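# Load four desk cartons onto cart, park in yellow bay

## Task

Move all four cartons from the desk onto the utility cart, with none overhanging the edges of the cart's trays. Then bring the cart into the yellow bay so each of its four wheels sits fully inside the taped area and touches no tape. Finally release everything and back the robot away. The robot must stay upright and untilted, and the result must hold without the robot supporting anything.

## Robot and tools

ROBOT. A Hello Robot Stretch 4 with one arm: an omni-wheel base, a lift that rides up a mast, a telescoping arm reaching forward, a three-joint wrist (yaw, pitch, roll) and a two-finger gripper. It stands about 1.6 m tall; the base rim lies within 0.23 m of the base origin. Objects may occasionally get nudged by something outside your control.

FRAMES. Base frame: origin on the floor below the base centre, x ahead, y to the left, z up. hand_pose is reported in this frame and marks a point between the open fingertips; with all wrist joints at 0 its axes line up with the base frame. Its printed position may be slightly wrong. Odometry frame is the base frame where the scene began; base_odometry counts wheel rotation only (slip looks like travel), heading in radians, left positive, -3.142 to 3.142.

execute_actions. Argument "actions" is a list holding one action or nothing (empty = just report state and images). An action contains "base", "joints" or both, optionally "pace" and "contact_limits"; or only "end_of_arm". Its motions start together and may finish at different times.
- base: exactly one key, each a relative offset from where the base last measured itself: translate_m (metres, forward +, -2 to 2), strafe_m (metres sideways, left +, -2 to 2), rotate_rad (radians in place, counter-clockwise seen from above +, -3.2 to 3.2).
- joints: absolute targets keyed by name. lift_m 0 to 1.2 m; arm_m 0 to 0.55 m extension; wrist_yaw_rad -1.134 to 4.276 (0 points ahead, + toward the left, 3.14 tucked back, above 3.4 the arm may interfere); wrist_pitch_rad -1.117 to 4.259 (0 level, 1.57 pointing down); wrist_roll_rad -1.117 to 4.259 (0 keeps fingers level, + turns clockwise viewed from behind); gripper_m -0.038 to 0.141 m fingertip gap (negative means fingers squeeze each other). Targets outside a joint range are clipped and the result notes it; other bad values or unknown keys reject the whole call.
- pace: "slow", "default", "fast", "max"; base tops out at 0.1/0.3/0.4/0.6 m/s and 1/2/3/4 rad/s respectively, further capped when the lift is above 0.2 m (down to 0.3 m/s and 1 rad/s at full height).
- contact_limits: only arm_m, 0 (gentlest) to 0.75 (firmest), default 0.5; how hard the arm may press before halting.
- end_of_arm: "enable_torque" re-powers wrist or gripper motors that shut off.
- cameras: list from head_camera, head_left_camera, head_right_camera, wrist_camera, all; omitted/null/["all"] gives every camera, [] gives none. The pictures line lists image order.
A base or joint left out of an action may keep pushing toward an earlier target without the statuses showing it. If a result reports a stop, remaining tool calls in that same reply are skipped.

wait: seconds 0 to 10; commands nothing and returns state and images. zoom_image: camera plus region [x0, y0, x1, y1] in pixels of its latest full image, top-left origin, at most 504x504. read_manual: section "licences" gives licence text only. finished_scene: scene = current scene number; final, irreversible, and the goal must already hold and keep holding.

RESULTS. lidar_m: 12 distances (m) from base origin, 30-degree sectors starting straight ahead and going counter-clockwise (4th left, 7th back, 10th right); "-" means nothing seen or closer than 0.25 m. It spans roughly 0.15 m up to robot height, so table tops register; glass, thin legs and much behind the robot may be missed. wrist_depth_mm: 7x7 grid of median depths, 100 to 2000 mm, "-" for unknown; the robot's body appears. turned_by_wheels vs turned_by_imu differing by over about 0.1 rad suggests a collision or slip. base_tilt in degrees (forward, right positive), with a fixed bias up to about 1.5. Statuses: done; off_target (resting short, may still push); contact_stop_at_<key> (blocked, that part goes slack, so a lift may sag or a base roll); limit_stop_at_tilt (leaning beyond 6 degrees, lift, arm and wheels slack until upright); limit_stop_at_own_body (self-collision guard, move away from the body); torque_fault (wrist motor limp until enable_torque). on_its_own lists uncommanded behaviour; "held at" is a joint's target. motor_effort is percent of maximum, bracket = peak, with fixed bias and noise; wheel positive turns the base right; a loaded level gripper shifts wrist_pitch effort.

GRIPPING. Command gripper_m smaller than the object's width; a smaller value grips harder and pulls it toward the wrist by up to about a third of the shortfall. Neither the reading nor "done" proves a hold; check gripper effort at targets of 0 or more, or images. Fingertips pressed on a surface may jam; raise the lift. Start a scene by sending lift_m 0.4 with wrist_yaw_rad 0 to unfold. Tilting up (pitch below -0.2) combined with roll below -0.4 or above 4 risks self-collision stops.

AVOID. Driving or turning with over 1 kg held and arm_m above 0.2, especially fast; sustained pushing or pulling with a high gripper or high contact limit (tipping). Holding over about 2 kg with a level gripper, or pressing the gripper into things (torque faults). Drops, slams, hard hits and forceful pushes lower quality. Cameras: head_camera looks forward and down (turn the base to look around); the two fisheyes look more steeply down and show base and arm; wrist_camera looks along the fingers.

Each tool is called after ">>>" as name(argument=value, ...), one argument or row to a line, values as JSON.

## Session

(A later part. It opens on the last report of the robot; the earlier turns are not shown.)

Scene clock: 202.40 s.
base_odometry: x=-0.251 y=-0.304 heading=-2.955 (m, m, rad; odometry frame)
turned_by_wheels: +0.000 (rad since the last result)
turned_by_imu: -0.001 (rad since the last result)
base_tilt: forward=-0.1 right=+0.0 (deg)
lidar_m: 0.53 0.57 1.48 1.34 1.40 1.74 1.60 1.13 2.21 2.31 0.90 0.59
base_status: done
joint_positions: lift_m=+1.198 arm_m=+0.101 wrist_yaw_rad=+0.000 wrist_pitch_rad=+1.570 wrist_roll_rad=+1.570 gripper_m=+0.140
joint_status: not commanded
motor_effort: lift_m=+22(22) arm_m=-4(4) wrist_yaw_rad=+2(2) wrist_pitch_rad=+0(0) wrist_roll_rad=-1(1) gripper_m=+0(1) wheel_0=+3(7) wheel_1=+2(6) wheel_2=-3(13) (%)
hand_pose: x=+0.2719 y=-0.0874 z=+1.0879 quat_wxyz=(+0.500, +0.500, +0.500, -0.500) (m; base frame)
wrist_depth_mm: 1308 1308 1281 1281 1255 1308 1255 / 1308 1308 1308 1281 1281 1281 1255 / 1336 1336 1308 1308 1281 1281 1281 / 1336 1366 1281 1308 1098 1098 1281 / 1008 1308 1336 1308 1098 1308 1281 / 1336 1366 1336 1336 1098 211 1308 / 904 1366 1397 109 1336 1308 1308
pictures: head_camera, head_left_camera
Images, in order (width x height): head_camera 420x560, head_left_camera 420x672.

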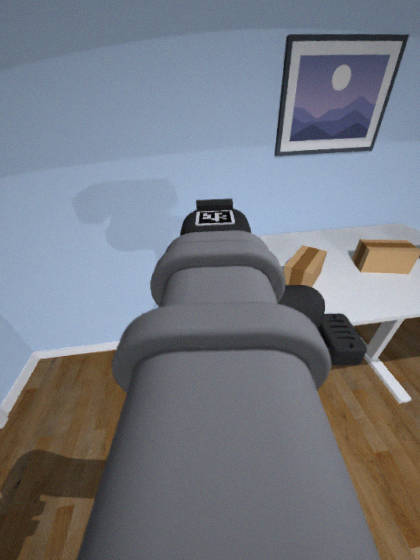

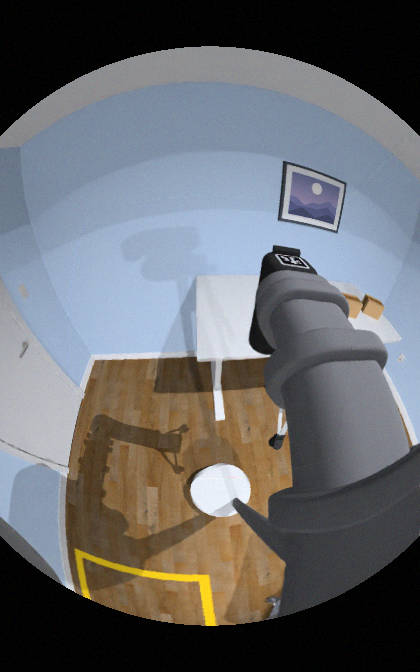

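>>> execute_actions(
  actions=[
    {"base":{"strafe_m":-0.3}},
  ],
  cameras=[],
)

>>> execute_actions(
  actions=[
    {"base":{"translate_m":0.22},"joints":{"arm_m":0.45}},
  ],
  cameras=["wrist_camera"],
)

Scene clock: 211.77 s.
base_odometry: x=-0.307 y=-0.009 heading=-2.954 (m, m, rad; odometry frame)
turned_by_wheels: +0.000 (rad since the last result)
turned_by_imu: +0.002 (rad since the last result)
base_tilt: forward=-0.2 right=+0.0 (deg)
lidar_m: 0.58 0.55 1.75 1.66 1.69 2.15 1.14 1.16 1.92 2.03 1.01 0.63
base_status: done
joint_positions: lift_m=+1.198 arm_m=+0.101 wrist_yaw_rad=+0.000 wrist_pitch_rad=+1.570 wrist_roll_rad=+1.570 gripper_m=+0.140
joint_status: not commanded
motor_effort: lift_m=+21(22) arm_m=-4(4) wrist_yaw_rad=+2(2) wrist_pitch_rad=+0(0) wrist_roll_rad=-1(0) gripper_m=-1(2) wheel_0=+2(12) wheel_1=-1(6) wheel_2=+0(2) (%)
hand_pose: x=+0.2719 y=-0.0874 z=+1.0880 quat_wxyz=(+0.500, +0.500, +0.500, -0.500) (m; base frame)
wrist_depth_mm: 1308 1308 1308 1308 1281 1255 1255 / 1308 1308 1308 1255 1308 1281 1281 / 1336 1308 1308 1308 1281 1281 1281 / 1336 1336 1308 1308 1098 1078 1281 / 1366 1336 1308 1308 1118 1281 1308 / 1366 1336 1308 1308 1098 213 1281 / 1025 1336 1366 109 1336 1336 1281
pictures: none
No camera images: the call's "cameras" was empty. Leave "cameras" out to get every camera's image.

Scene clock: 213.93 s.
base_odometry: x=-0.523 y=-0.050 heading=-2.954 (m, m, rad; odometry frame)
turned_by_wheels: +0.000 (rad since the last result)
turned_by_imu: +0.001 (rad since the last result)
base_tilt: forward=-0.2 right=-0.1 (deg)
lidar_m: 0.35 0.35 0.48 1.69 1.72 2.16 1.33 1.41 2.03 2.01 0.62 0.39
base_status: done
joint_positions: lift_m=+1.198 arm_m=+0.449 wrist_yaw_rad=+0.000 wrist_pitch_rad=+1.570 wrist_roll_rad=+1.570 gripper_m=+0.140
joint_status: all done
motor_effort: lift_m=+21(21) arm_m=+4(6) wrist_yaw_rad=+1(0) wrist_pitch_rad=+1(1) wrist_roll_rad=-1(0) gripper_m=+1(0) wheel_0=+2(8) wheel_1=+3(4) wheel_2=-2(13) (%)
hand_pose: x=+0.6204 y=-0.0874 z=+1.0880 quat_wxyz=(+0.501, +0.500, +0.500, -0.499) (m; base frame)
wrist_depth_mm: 364 362 359 359 353 353 1255 / 368 364 359 359 357 353 1255 / 370 368 300 362 359 355 1255 / 370 250 248 364 362 357 1078 / 377 252 249 249 364 362 1078 / 377 377 252 249 248 212 1281 / 379 377 375 109 368 364 842
pictures: wrist_camera
Images, in order (width x height): wrist_camera 616x392.

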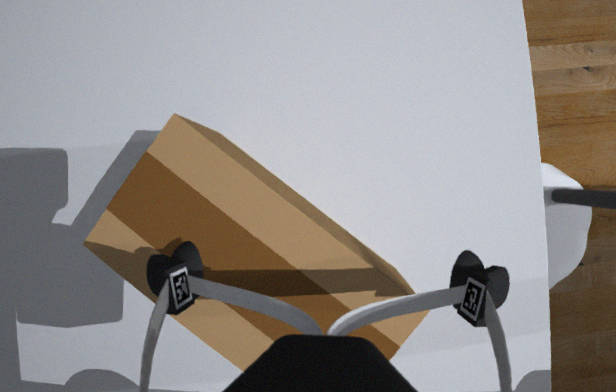

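>>> execute_actions(
  actions=[
    {"joints":{"wrist_roll_rad":0.55}},
  ],
  cameras=["wrist_camera"],
)

Scene clock: 218.93 s.
base_odometry: x=-0.523 y=-0.050 heading=-2.954 (m, m, rad; odometry frame)
turned_by_wheels: +0.000 (rad since the last result)
turned_by_imu: +0.001 (rad since the last result)
base_tilt: forward=-0.2 right=+0.0 (deg)
lidar_m: 0.34 0.36 0.48 1.68 1.74 2.17 1.35 1.42 2.00 2.01 0.63 0.41
base_status: not commanded
joint_positions: lift_m=+1.198 arm_m=+0.449 wrist_yaw_rad=+0.000 wrist_pitch_rad=+1.570 wrist_roll_rad=+0.550 gripper_m=+0.140
joint_status: all done
motor_effort: lift_m=+21(21) arm_m=+5(5) wrist_yaw_rad=+2(1) wrist_pitch_rad=+1(1) wrist_roll_rad=-3(6) gripper_m=+0(0) wheel_0=+2(2) wheel_1=+3(3) wheel_2=-2(2) (%)
hand_pose: x=+0.6204 y=-0.0874 z=+1.0880 quat_wxyz=(+0.681, +0.192, +0.680, -0.192) (m; base frame)
wrist_depth_mm: 364 359 357 351 351 349 343 / 366 364 245 242 351 349 345 / 373 368 247 244 355 355 353 / 373 373 248 245 359 355 355 / 377 373 251 247 364 359 357 / 382 379 252 250 366 211 362 / 387 382 256 109 370 368 1336
pictures: wrist_camera
Images, in order (width x height): wrist_camera 616x392.

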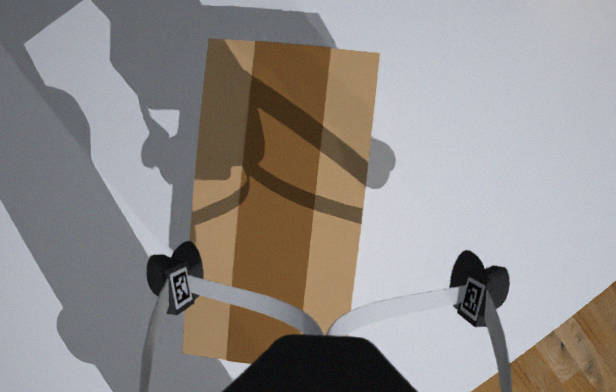

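>>> execute_actions(
  actions=[
    {"joints":{"wrist_roll_rad":0.65,"lift_m":1.12}},
  ],
  cameras=[],
)

>>> execute_actions(
  actions=[
    {"joints":{"gripper_m":0.03}},
  ],
  cameras=[],
)

>>> execute_actions(
  actions=[
    {"joints":{"lift_m":1.2}},
  ],
  cameras=[],
)

>>> execute_actions(
  actions=[
    {"base":{"translate_m":-0.22},"joints":{"arm_m":0.1,"wrist_roll_rad":1.57}},
  ],
  cameras=[],
)

Scene clock: 234.97 s.
base_odometry: x=-0.523 y=-0.050 heading=-2.954 (m, m, rad; odometry frame)
turned_by_wheels: +0.000 (rad since the last result)
turned_by_imu: +0.002 (rad since the last result)
base_tilt: forward=-0.2 right=+0.0 (deg)
lidar_m: 0.36 0.36 0.46 1.67 1.74 2.18 1.33 1.34 2.01 2.01 0.64 0.39
base_status: not commanded
joint_positions: lift_m=+1.121 arm_m=+0.449 wrist_yaw_rad=+0.001 wrist_pitch_rad=+1.567 wrist_roll_rad=+0.649 gripper_m=+0.140
joint_status: all done
motor_effort: lift_m=+8(22) arm_m=+3(5) wrist_yaw_rad=-2(3) wrist_pitch_rad=+10(22) wrist_roll_rad=+1(4) gripper_m=+0(4) wheel_0=+2(1) wheel_1=+2(3) wheel_2=+3(2) (%)
hand_pose: x=+0.6217 y=-0.0874 z=+1.0105 quat_wxyz=(+0.672, +0.226, +0.669, -0.225) (m; base frame)
wrist_depth_mm: 293 290 169 168 167 276 274 / 294 290 171 168 168 279 276 / 297 294 173 170 169 279 279 / 300 297 174 172 171 283 282 / 303 298 175 173 172 285 283 / 304 301 176 174 173 205 285 / 307 304 178 109 174 290 287
pictures: none
No camera images: the call's "cameras" was empty. Leave "cameras" out to get every camera's image.

Scene clock: 237.07 s.
base_odometry: x=-0.523 y=-0.050 heading=-2.954 (m, m, rad; odometry frame)
turned_by_wheels: +0.000 (rad since the last result)
turned_by_imu: +0.001 (rad since the last result)
base_tilt: forward=-0.2 right=+0.0 (deg)
lidar_m: 0.36 0.38 0.48 1.66 1.75 2.18 1.32 1.37 2.00 2.01 0.62 0.38
base_status: not commanded
joint_positions: lift_m=+1.120 arm_m=+0.449 wrist_yaw_rad=+0.000 wrist_pitch_rad=+1.571 wrist_roll_rad=+0.650 gripper_m=+0.031
joint_status: all done
motor_effort: lift_m=+16(16) arm_m=+3(3) wrist_yaw_rad=+0(3) wrist_pitch_rad=-1(14) wrist_roll_rad=+0(1) gripper_m=-29(31) wheel_0=+2(2) wheel_1=+2(2) wheel_2=+3(3) (%)
hand_pose: x=+0.6204 y=-0.0874 z=+1.0098 quat_wxyz=(+0.670, +0.226, +0.670, -0.226) (m; base frame)
wrist_depth_mm: 282 281 161 158 157 271 268 / 286 283 162 160 158 273 271 / 290 286 163 160 159 274 273 / 291 289 164 161 160 279 278 / 294 290 165 163 161 279 281 / 297 177 165 163 162 171 281 / 301 298 167 109 163 287 -
pictures: none
No camera images: the call's "cameras" was empty. Leave "cameras" out to get every camera's image.

Scene clock: 238.37 s.
base_odometry: x=-0.523 y=-0.050 heading=-2.954 (m, m, rad; odometry frame)
turned_by_wheels: +0.000 (rad since the last result)
turned_by_imu: +0.000 (rad since the last result)
base_tilt: forward=-0.1 right=+0.1 (deg)
lidar_m: 0.33 0.37 0.45 1.67 1.73 2.20 1.36 1.44 2.03 2.03 0.62 0.40
base_status: not commanded
joint_positions: lift_m=+1.198 arm_m=+0.449 wrist_yaw_rad=+0.000 wrist_pitch_rad=+1.571 wrist_roll_rad=+0.650 gripper_m=+0.031
joint_status: all done
joint sent to its limit — the command would take lift_m past its upper limit, so that joint was sent only as far as its limit.
motor_effort: lift_m=+26(27) arm_m=+3(4) wrist_yaw_rad=+0(1) wrist_pitch_rad=-2(2) wrist_roll_rad=+0(0) gripper_m=-30(30) wheel_0=+2(2) wheel_1=+2(2) wheel_2=+3(3) (%)
hand_pose: x=+0.6204 y=-0.0874 z=+1.0876 quat_wxyz=(+0.670, +0.226, +0.670, -0.226) (m; base frame)
wrist_depth_mm: 362 357 161 158 157 343 342 / 364 359 162 159 158 349 343 / 368 366 163 160 159 349 351 / 370 368 164 161 160 353 353 / 377 370 164 163 161 357 355 / 379 177 166 163 162 171 359 / 384 379 167 109 162 366 1336
pictures: none
No camera images: the call's "cameras" was empty. Leave "cameras" out to get every camera's image.

Scene clock: 240.53 s.
base_odometry: x=-0.307 y=-0.009 heading=-2.954 (m, m, rad; odometry frame)
turned_by_wheels: +0.000 (rad since the last result)
turned_by_imu: +0.001 (rad since the last result)
base_tilt: forward=-0.2 right=+0.0 (deg)
lidar_m: 0.26 0.60 1.73 1.63 1.72 2.16 1.14 1.16 1.91 2.03 0.30 0.25
base_status: done
joint_positions: lift_m=+1.198 arm_m=+0.101 wrist_yaw_rad=+0.000 wrist_pitch_rad=+1.570 wrist_roll_rad=+1.570 gripper_m=+0.031
joint_status: all done
motor_effort: lift_m=+26(26) arm_m=-5(7) wrist_yaw_rad=+1(2) wrist_pitch_rad=+0(5) wrist_roll_rad=-1(4) gripper_m=-32(31) wheel_0=-2(7) wheel_1=-4(10) wheel_2=+1(12) (%)
hand_pose: x=+0.2719 y=-0.0874 z=+1.0876 quat_wxyz=(+0.500, +0.500, +0.500, -0.500) (m; base frame)
wrist_depth_mm: 1281 1308 161 158 158 1255 1281 / 1308 1336 162 160 158 1229 1281 / 1336 1366 163 160 160 1308 1255 / 1336 1336 164 161 160 1078 1281 / 1366 1366 164 162 161 1308 1308 / 1366 177 166 163 162 171 1308 / 1025 1336 167 108 162 1308 1308
pictures: none
No camera images: the call's "cameras" was empty. Leave "cameras" out to get every camera's image.

>>> execute_actions(
  actions=[
    {"base":{"rotate_rad":2.93}},
  ],
  cameras=[],
)

>>> execute_actions(
  actions=[
    {"base":{"translate_m":1.43},"joints":{"lift_m":1.1}},
  ],
  cameras=[],
)

>>> execute_actions(
  actions=[
    {"base":{"rotate_rad":1.6}},
  ],
  cameras=["head_camera","head_left_camera"],
)

Scene clock: 253.00 s.
base_odometry: x=-0.307 y=-0.009 heading=-0.025 (m, m, rad; odometry frame)
turned_by_wheels: +2.929 (rad since the last result)
turned_by_imu: +3.015 (rad since the last result)
base_tilt: forward=-0.1 right=+0.2 (deg)
lidar_m: 0.25 1.08 2.07 1.95 1.27 0.70 0.59 0.59 0.70 1.66 0.30 0.25
base_status: done
joint_positions: lift_m=+1.198 arm_m=+0.101 wrist_yaw_rad=+0.000 wrist_pitch_rad=+1.570 wrist_roll_rad=+1.570 gripper_m=+0.031
joint_status: not commanded
motor_effort: lift_m=+26(26) arm_m=-5(4) wrist_yaw_rad=+1(1) wrist_pitch_rad=+2(2) wrist_roll_rad=-1(1) gripper_m=-30(32) wheel_0=-2(6) wheel_1=-4(8) wheel_2=-5(8) (%)
hand_pose: x=+0.2720 y=-0.0874 z=+1.0876 quat_wxyz=(+0.501, +0.500, +0.500, -0.499) (m; base frame)
wrist_depth_mm: 1336 1281 161 159 157 1281 1255 / 1281 1308 162 159 158 1281 1255 / 1336 1336 163 160 159 1281 1281 / 1336 1336 163 161 160 1078 1281 / 1366 1336 165 162 161 1281 1308 / 1366 177 166 163 162 171 1308 / 1205 1366 167 109 162 1308 1308
pictures: none
No camera images: the call's "cameras" was empty. Leave "cameras" out to get every camera's image.

Scene clock: 259.23 s.
base_odometry: x=+1.122 y=-0.045 heading=-0.025 (m, m, rad; odometry frame)
turned_by_wheels: +0.000 (rad since the last result)
turned_by_imu: -0.001 (rad since the last result)
base_tilt: forward=-0.1 right=+0.0 (deg)
lidar_m: 1.30 1.32 0.34 0.32 0.34 0.50 2.32 2.73 1.49 1.26 0.30 0.26
base_status: done
joint_positions: lift_m=+1.100 arm_m=+0.101 wrist_yaw_rad=+0.000 wrist_pitch_rad=+1.570 wrist_roll_rad=+1.570 gripper_m=+0.031
joint_status: all done
motor_effort: lift_m=+17(25) arm_m=-4(4) wrist_yaw_rad=+1(1) wrist_pitch_rad=+2(2) wrist_roll_rad=-1(1) gripper_m=-31(31) wheel_0=+3(10) wheel_1=+3(8) wheel_2=-2(12) (%)
hand_pose: x=+0.2720 y=-0.0874 z=+0.9898 quat_wxyz=(+0.501, +0.500, +0.500, -0.499) (m; base frame)
wrist_depth_mm: 1205 1205 161 158 158 1160 1138 / 1205 1205 162 160 158 1182 1160 / 1229 1229 163 161 159 1160 1182 / 1205 1229 163 162 160 991 1182 / 1229 1229 165 163 161 991 1205 / 1281 177 166 163 162 171 1229 / 1281 1229 167 109 162 1078 1025
pictures: none
No camera images: the call's "cameras" was empty. Leave "cameras" out to get every camera's image.

Scene clock: 261.77 s.
base_odometry: x=+1.122 y=-0.045 heading=+1.574 (m, m, rad; odometry frame)
turned_by_wheels: +1.599 (rad since the last result)
turned_by_imu: +1.646 (rad since the last result)
base_tilt: forward=-0.1 right=+0.0 (deg)
lidar_m: 0.32 0.36 0.50 1.97 2.44 1.47 1.23 1.25 1.45 1.30 0.27 0.25
base_status: done
joint_positions: lift_m=+1.100 arm_m=+0.101 wrist_yaw_rad=+0.000 wrist_pitch_rad=+1.570 wrist_roll_rad=+1.570 gripper_m=+0.031
joint_status: not commanded
motor_effort: lift_m=+17(17) arm_m=-4(4) wrist_yaw_rad=+1(0) wrist_pitch_rad=+2(3) wrist_roll_rad=+0(1) gripper_m=-31(31) wheel_0=-4(9) wheel_1=-2(6) wheel_2=-4(9) (%)
hand_pose: x=+0.2720 y=-0.0874 z=+0.9897 quat_wxyz=(+0.501, +0.500, +0.500, -0.499) (m; base frame)
wrist_depth_mm: 375 788 161 159 157 1160 1160 / 427 424 162 160 158 1205 1182 / 402 421 163 160 159 1160 1182 / 387 430 163 162 160 991 1182 / 394 430 165 162 160 991 1205 / 418 178 166 163 162 171 1182 / 439 439 167 109 162 1229 1229
pictures: head_camera, head_left_camera
Images, in order (width x height): head_camera 420x560, head_left_camera 420x672.

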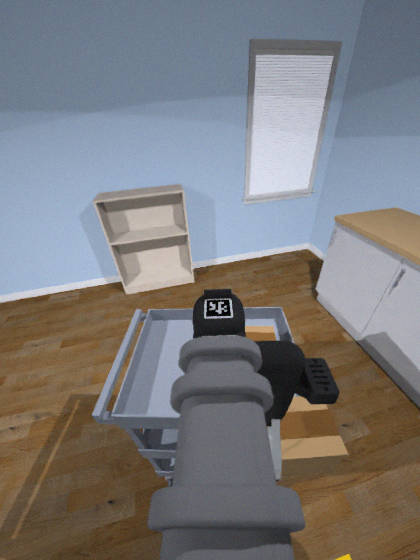

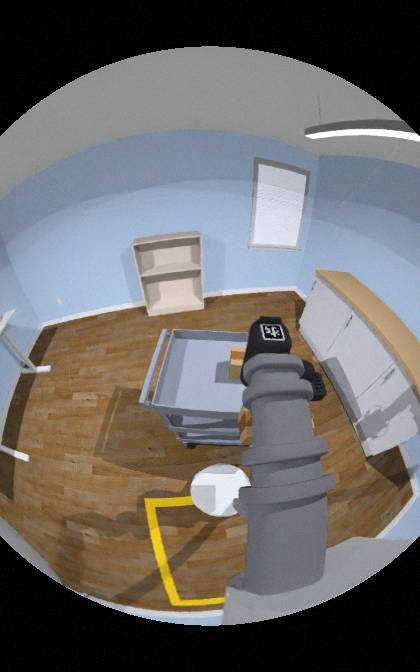

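Strafe left to place at the left end; extend arm.

>>> execute_actions(
  actions=[
    {"base":{"strafe_m":0.2}},
  ],
  cameras=[],
)

>>> execute_actions(
  actions=[
    {"joints":{"lift_m":1.15,"arm_m":0.45}},
  ],
  cameras=["wrist_camera"],
)

Scene clock: 269.70 s.
base_odometry: x=+0.922 y=-0.046 heading=+1.574 (m, m, rad; odometry frame)
turned_by_wheels: +0.000 (rad since the last result)
turned_by_imu: +0.002 (rad since the last result)
base_tilt: forward=-0.1 right=+0.1 (deg)
lidar_m: 0.28 0.35 2.05 1.79 2.56 1.51 1.31 1.30 1.55 1.51 0.30 0.25
base_status: done
joint_positions: lift_m=+1.100 arm_m=+0.101 wrist_yaw_rad=+0.000 wrist_pitch_rad=+1.570 wrist_roll_rad=+1.570 gripper_m=+0.031
joint_status: not commanded
motor_effort: lift_m=+17(18) arm_m=-4(4) wrist_yaw_rad=+1(1) wrist_pitch_rad=+1(1) wrist_roll_rad=-1(1) gripper_m=-31(30) wheel_0=+0(10) wheel_1=+2(11) wheel_2=+0(4) (%)
hand_pose: x=+0.2720 y=-0.0874 z=+0.9897 quat_wxyz=(+0.501, +0.500, +0.500, -0.499) (m; base frame)
wrist_depth_mm: 384 418 160 158 157 1160 1160 / 389 424 161 160 158 1160 1160 / 427 427 163 160 159 1205 1160 / 433 430 163 161 160 991 1205 / 430 430 165 162 161 991 1182 / 439 178 165 163 162 171 1205 / 439 439 167 109 162 1229 1182
pictures: none
No camera images: the call's "cameras" was empty. Leave "cameras" out to get every camera's image.

Scene clock: 271.87 s.
base_odometry: x=+0.922 y=-0.046 heading=+1.574 (m, m, rad; odometry frame)
turned_by_wheels: +0.000 (rad since the last result)
turned_by_imu: +0.001 (rad since the last result)
base_tilt: forward=-0.1 right=+0.1 (deg)
lidar_m: 0.34 0.35 2.07 1.77 2.56 1.51 1.31 1.31 1.52 1.52 0.46 0.36
base_status: not commanded
joint_positions: lift_m=+1.149 arm_m=+0.449 wrist_yaw_rad=+0.000 wrist_pitch_rad=+1.570 wrist_roll_rad=+1.570 gripper_m=+0.031
joint_status: all done
motor_effort: lift_m=+26(28) arm_m=+5(7) wrist_yaw_rad=+0(0) wrist_pitch_rad=+2(4) wrist_roll_rad=-1(1) gripper_m=-31(31) wheel_0=-1(0) wheel_1=+1(1) wheel_2=+0(0) (%)
hand_pose: x=+0.6204 y=-0.0874 z=+1.0390 quat_wxyz=(+0.501, +0.500, +0.500, -0.499) (m; base frame)
wrist_depth_mm: 1255 1229 161 159 158 452 421 / 1281 1229 162 160 158 455 439 / 1255 1281 163 161 159 459 439 / 1281 1255 164 161 160 462 439 / 1281 1281 164 163 161 466 1025 / 1308 178 166 163 162 171 1229 / 1336 484 167 109 162 477 418
pictures: wrist_camera
Images, in order (width x height): wrist_camera 616x392.

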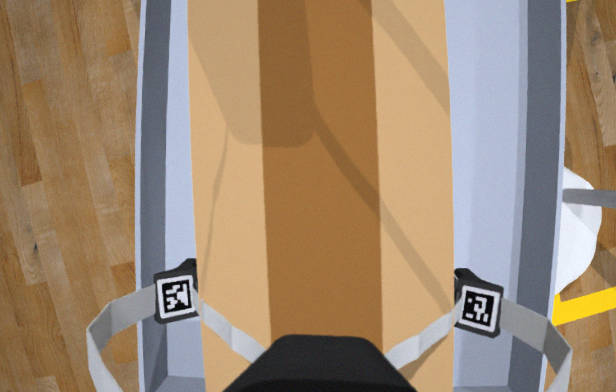

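>>> execute_actions(
  actions=[
    {"base":{"strafe_m":0.04},"joints":{"arm_m":0.5}},
  ],
  cameras=["head_camera"],
)

Scene clock: 279.57 s.
base_odometry: x=+0.882 y=-0.046 heading=+1.574 (m, m, rad; odometry frame)
turned_by_wheels: +0.000 (rad since the last result)
turned_by_imu: +0.001 (rad since the last result)
base_tilt: forward=-0.2 right=+0.1 (deg)
lidar_m: 0.33 0.35 1.99 1.73 2.51 1.51 1.32 1.31 1.56 1.55 0.47 0.34
base_status: done
joint_positions: lift_m=+1.149 arm_m=+0.499 wrist_yaw_rad=+0.000 wrist_pitch_rad=+1.570 wrist_roll_rad=+1.570 gripper_m=+0.031
joint_status: all done
motor_effort: lift_m=+26(26) arm_m=+5(3) wrist_yaw_rad=+1(0) wrist_pitch_rad=+1(4) wrist_roll_rad=+0(1) gripper_m=-31(31) wheel_0=+0(8) wheel_1=+1(14) wheel_2=+0(0) (%)
hand_pose: x=+0.6704 y=-0.0874 z=+1.0390 quat_wxyz=(+0.501, +0.500, +0.500, -0.499) (m; base frame)
wrist_depth_mm: 1281 1229 160 158 157 452 452 / 1281 1255 162 160 158 459 455 / 1255 1255 163 160 159 459 459 / 1281 1281 163 161 160 462 459 / 1281 1255 165 163 161 466 455 / 1308 179 166 163 162 171 449 / 1336 1281 167 109 162 455 -
pictures: head_camera
Images, in order (width x height): head_camera 420x560.

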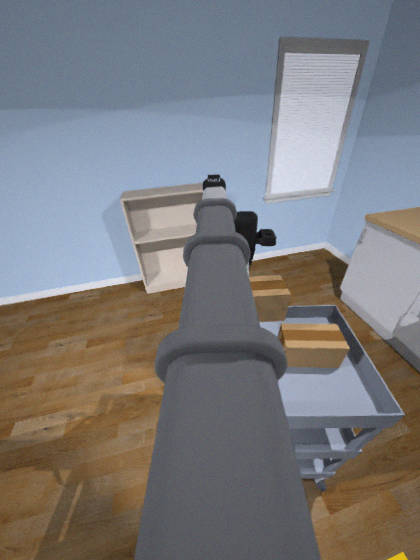

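Looks fine; lower.

>>> execute_actions(
  actions=[
    {"joints":{"lift_m":0.985}},
  ],
  cameras=[],
)

>>> execute_actions(
  actions=[
    {"joints":{"gripper_m":0.13}},
  ],
  cameras=[],
)

>>> execute_actions(
  actions=[
    {"joints":{"lift_m":1.2}},
  ],
  cameras=["wrist_camera"],
)

Scene clock: 285.70 s.
base_odometry: x=+0.882 y=-0.046 heading=+1.574 (m, m, rad; odometry frame)
turned_by_wheels: +0.000 (rad since the last result)
turned_by_imu: +0.002 (rad since the last result)
base_tilt: forward=-0.1 right=+0.0 (deg)
lidar_m: 0.33 0.36 2.00 1.73 2.51 1.53 1.31 1.32 1.55 1.54 0.52 0.35
base_status: not commanded
joint_positions: lift_m=+0.985 arm_m=+0.499 wrist_yaw_rad=+0.000 wrist_pitch_rad=+1.570 wrist_roll_rad=+1.570 gripper_m=+0.031
joint_status: all done
motor_effort: lift_m=+17(24) arm_m=+4(5) wrist_yaw_rad=+1(1) wrist_pitch_rad=+0(1) wrist_roll_rad=+0(1) gripper_m=-31(30) wheel_0=+1(1) wheel_1=+1(1) wheel_2=+0(0) (%)
hand_pose: x=+0.6704 y=-0.0874 z=+0.8748 quat_wxyz=(+0.501, +0.500, +0.500, -0.499) (m; base frame)
wrist_depth_mm: 1078 273 161 159 158 216 293 / 1098 278 162 159 158 296 294 / 1098 283 163 161 160 298 297 / 1118 285 164 161 160 301 300 / 1118 287 165 162 161 301 303 / 1138 177 166 163 162 171 303 / 1138 287 167 109 162 306 -
pictures: none
No camera images: the call's "cameras" was empty. Leave "cameras" out to get every camera's image.

Scene clock: 287.63 s.
base_odometry: x=+0.882 y=-0.046 heading=+1.574 (m, m, rad; odometry frame)
turned_by_wheels: +0.000 (rad since the last result)
turned_by_imu: +0.001 (rad since the last result)
base_tilt: forward=-0.1 right=+0.1 (deg)
lidar_m: 0.34 0.37 2.02 1.75 2.53 1.51 1.31 1.31 1.55 1.56 0.49 0.34
base_status: not commanded
joint_positions: lift_m=+0.985 arm_m=+0.499 wrist_yaw_rad=+0.000 wrist_pitch_rad=+1.570 wrist_roll_rad=+1.570 gripper_m=+0.130
joint_status: all done
motor_effort: lift_m=+17(16) arm_m=+4(4) wrist_yaw_rad=+2(4) wrist_pitch_rad=+0(2) wrist_roll_rad=-1(0) gripper_m=-1(31) wheel_0=+0(0) wheel_1=+1(1) wheel_2=+0(0) (%)
hand_pose: x=+0.6704 y=-0.0874 z=+0.8748 quat_wxyz=(+0.500, +0.500, +0.500, -0.500) (m; base frame)
wrist_depth_mm: 1098 291 301 185 183 227 296 / 1118 297 189 186 185 298 297 / 1118 281 190 187 187 300 298 / 1118 285 191 189 189 304 301 / 1118 267 193 190 190 304 303 / 1138 285 194 191 190 220 304 / 1160 285 315 109 192 309 307
pictures: none
No camera images: the call's "cameras" was empty. Leave "cameras" out to get every camera's image.

Scene clock: 289.60 s.
base_odometry: x=+0.882 y=-0.046 heading=+1.574 (m, m, rad; odometry frame)
turned_by_wheels: +0.000 (rad since the last result)
turned_by_imu: +0.001 (rad since the last result)
base_tilt: forward=-0.2 right=+0.0 (deg)
lidar_m: 0.33 0.37 2.01 1.75 2.50 1.53 1.32 1.33 1.54 1.53 0.48 0.34
base_status: not commanded
joint_positions: lift_m=+1.198 arm_m=+0.499 wrist_yaw_rad=+0.000 wrist_pitch_rad=+1.570 wrist_roll_rad=+1.570 gripper_m=+0.130
joint_status: all done
joint sent to its limit — the command would take lift_m past its upper limit, so that joint was sent only as far as its limit.
motor_effort: lift_m=+22(25) arm_m=+4(4) wrist_yaw_rad=+2(2) wrist_pitch_rad=+1(0) wrist_roll_rad=-1(2) gripper_m=-1(3) wheel_0=+0(0) wheel_1=+1(1) wheel_2=+0(0) (%)
hand_pose: x=+0.6704 y=-0.0874 z=+1.0879 quat_wxyz=(+0.500, +0.500, +0.500, -0.500) (m; base frame)
wrist_depth_mm: 1308 1308 517 512 389 504 492 / 1336 1336 517 517 394 504 496 / 1366 1308 521 399 508 508 492 / 1336 1336 521 402 521 512 492 / 1336 1336 525 402 521 517 492 / 1366 1366 488 407 525 220 517 / 1366 1366 512 108 492 488 477
pictures: wrist_camera
Images, in order (width x height): wrist_camera 616x392.

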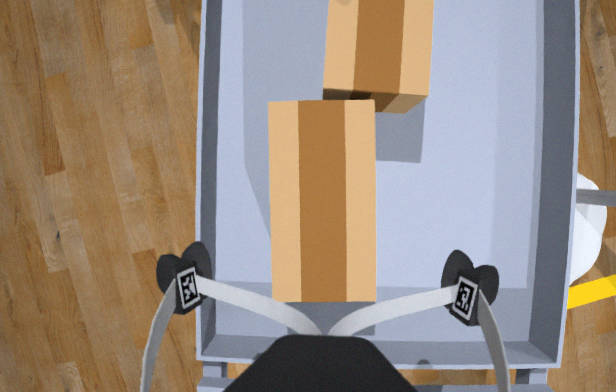

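>>> execute_actions(
  actions=[
    {"base":{"rotate_rad":1.29},"joints":{"arm_m":0.1,"gripper_m":0.14}},
  ],
  cameras=[],
)

>>> execute_actions(
  actions=[
    {"base":{"translate_m":1.25}},
  ],
  cameras=[],
)

>>> execute_actions(
  actions=[
    {"base":{"rotate_rad":0.3}},
  ],
  cameras=["head_camera"],
)

Scene clock: 300.47 s.
base_odometry: x=+0.882 y=-0.046 heading=+2.863 (m, m, rad; odometry frame)
turned_by_wheels: +1.289 (rad since the last result)
turned_by_imu: +1.328 (rad since the last result)
base_tilt: forward=-0.1 right=+0.2 (deg)
lidar_m: 1.82 1.72 1.84 1.37 1.29 1.39 1.92 1.53 0.41 0.32 0.33 2.52
base_status: done
joint_positions: lift_m=+1.198 arm_m=+0.101 wrist_yaw_rad=+0.000 wrist_pitch_rad=+1.570 wrist_roll_rad=+1.570 gripper_m=+0.140
joint_status: all done
motor_effort: lift_m=+22(22) arm_m=-4(6) wrist_yaw_rad=+2(1) wrist_pitch_rad=+0(0) wrist_roll_rad=-1(2) gripper_m=-1(0) wheel_0=-3(7) wheel_1=-4(11) wheel_2=-4(9) (%)
hand_pose: x=+0.2719 y=-0.0874 z=+1.0879 quat_wxyz=(+0.500, +0.500, +0.500, -0.500) (m; base frame)
wrist_depth_mm: 1308 1308 1308 1281 480 809 809 / 1336 1308 1281 1281 904 1138 1281 / 1308 1336 1308 1308 1281 1281 1281 / 1366 1308 1336 1281 1078 1078 1308 / 1336 1336 1336 1336 1098 1281 1281 / 1366 1366 1308 1336 1118 212 1308 / 1366 1366 1366 109 1336 1308 1336
pictures: none
No camera images: the call's "cameras" was empty. Leave "cameras" out to get every camera's image.

Scene clock: 306.13 s.
base_odometry: x=-0.320 y=+0.297 heading=+2.864 (m, m, rad; odometry frame)
turned_by_wheels: +0.000 (rad since the last result)
turned_by_imu: -0.001 (rad since the last result)
base_tilt: forward=-0.2 right=+0.1 (deg)
lidar_m: 0.62 0.62 0.65 1.99 1.89 2.02 2.80 1.05 2.06 1.69 1.78 0.92
base_status: done
joint_positions: lift_m=+1.198 arm_m=+0.101 wrist_yaw_rad=+0.000 wrist_pitch_rad=+1.570 wrist_roll_rad=+1.570 gripper_m=+0.140
joint_status: not commanded
motor_effort: lift_m=+22(22) arm_m=-4(4) wrist_yaw_rad=+2(2) wrist_pitch_rad=+0(0) wrist_roll_rad=-1(2) gripper_m=+1(2) wheel_0=+3(7) wheel_1=+1(7) wheel_2=-2(12) (%)
hand_pose: x=+0.2719 y=-0.0874 z=+1.0879 quat_wxyz=(+0.500, +0.500, +0.500, -0.500) (m; base frame)
wrist_depth_mm: 1308 1281 1308 1281 1308 1281 1255 / 1336 1336 1308 1308 1281 1281 1255 / 1308 1336 1308 1255 1281 1281 1281 / 1336 1336 1336 1281 1078 1098 1281 / 1366 1336 1308 1336 1098 1281 1281 / 1366 1366 1366 1336 1098 213 1308 / 1366 1336 1336 108 1308 1308 1308
pictures: none
No camera images: the call's "cameras" was empty. Leave "cameras" out to get every camera's image.

Scene clock: 307.50 s.
base_odometry: x=-0.320 y=+0.297 heading=-3.120 (m, m, rad; odometry frame)
turned_by_wheels: +0.299 (rad since the last result)
turned_by_imu: +0.308 (rad since the last result)
base_tilt: forward=-0.2 right=+0.0 (deg)
lidar_m: 0.63 0.62 0.76 1.89 1.95 2.33 1.05 1.15 1.69 1.75 1.82 0.70
base_status: done
joint_positions: lift_m=+1.198 arm_m=+0.101 wrist_yaw_rad=+0.000 wrist_pitch_rad=+1.570 wrist_roll_rad=+1.570 gripper_m=+0.140
joint_status: not commanded
motor_effort: lift_m=+22(22) arm_m=-4(4) wrist_yaw_rad=+2(2) wrist_pitch_rad=+0(0) wrist_roll_rad=-1(1) gripper_m=+0(1) wheel_0=-3(8) wheel_1=-4(8) wheel_2=-4(8) (%)
hand_pose: x=+0.2719 y=-0.0874 z=+1.0879 quat_wxyz=(+0.500, +0.500, +0.500, -0.500) (m; base frame)
wrist_depth_mm: 1308 1308 1308 1281 1255 1229 1255 / 1308 1336 1281 1308 1281 1281 1281 / 1336 1308 1308 1281 1281 1308 1281 / 1336 1366 1308 1336 1078 1078 1255 / 1366 1366 1366 1281 1118 1281 1308 / 1336 1336 1336 1336 1118 212 1308 / 1366 1366 1366 109 1308 1336 1308
pictures: head_camera
Images, in order (width x height): head_camera 420x560.

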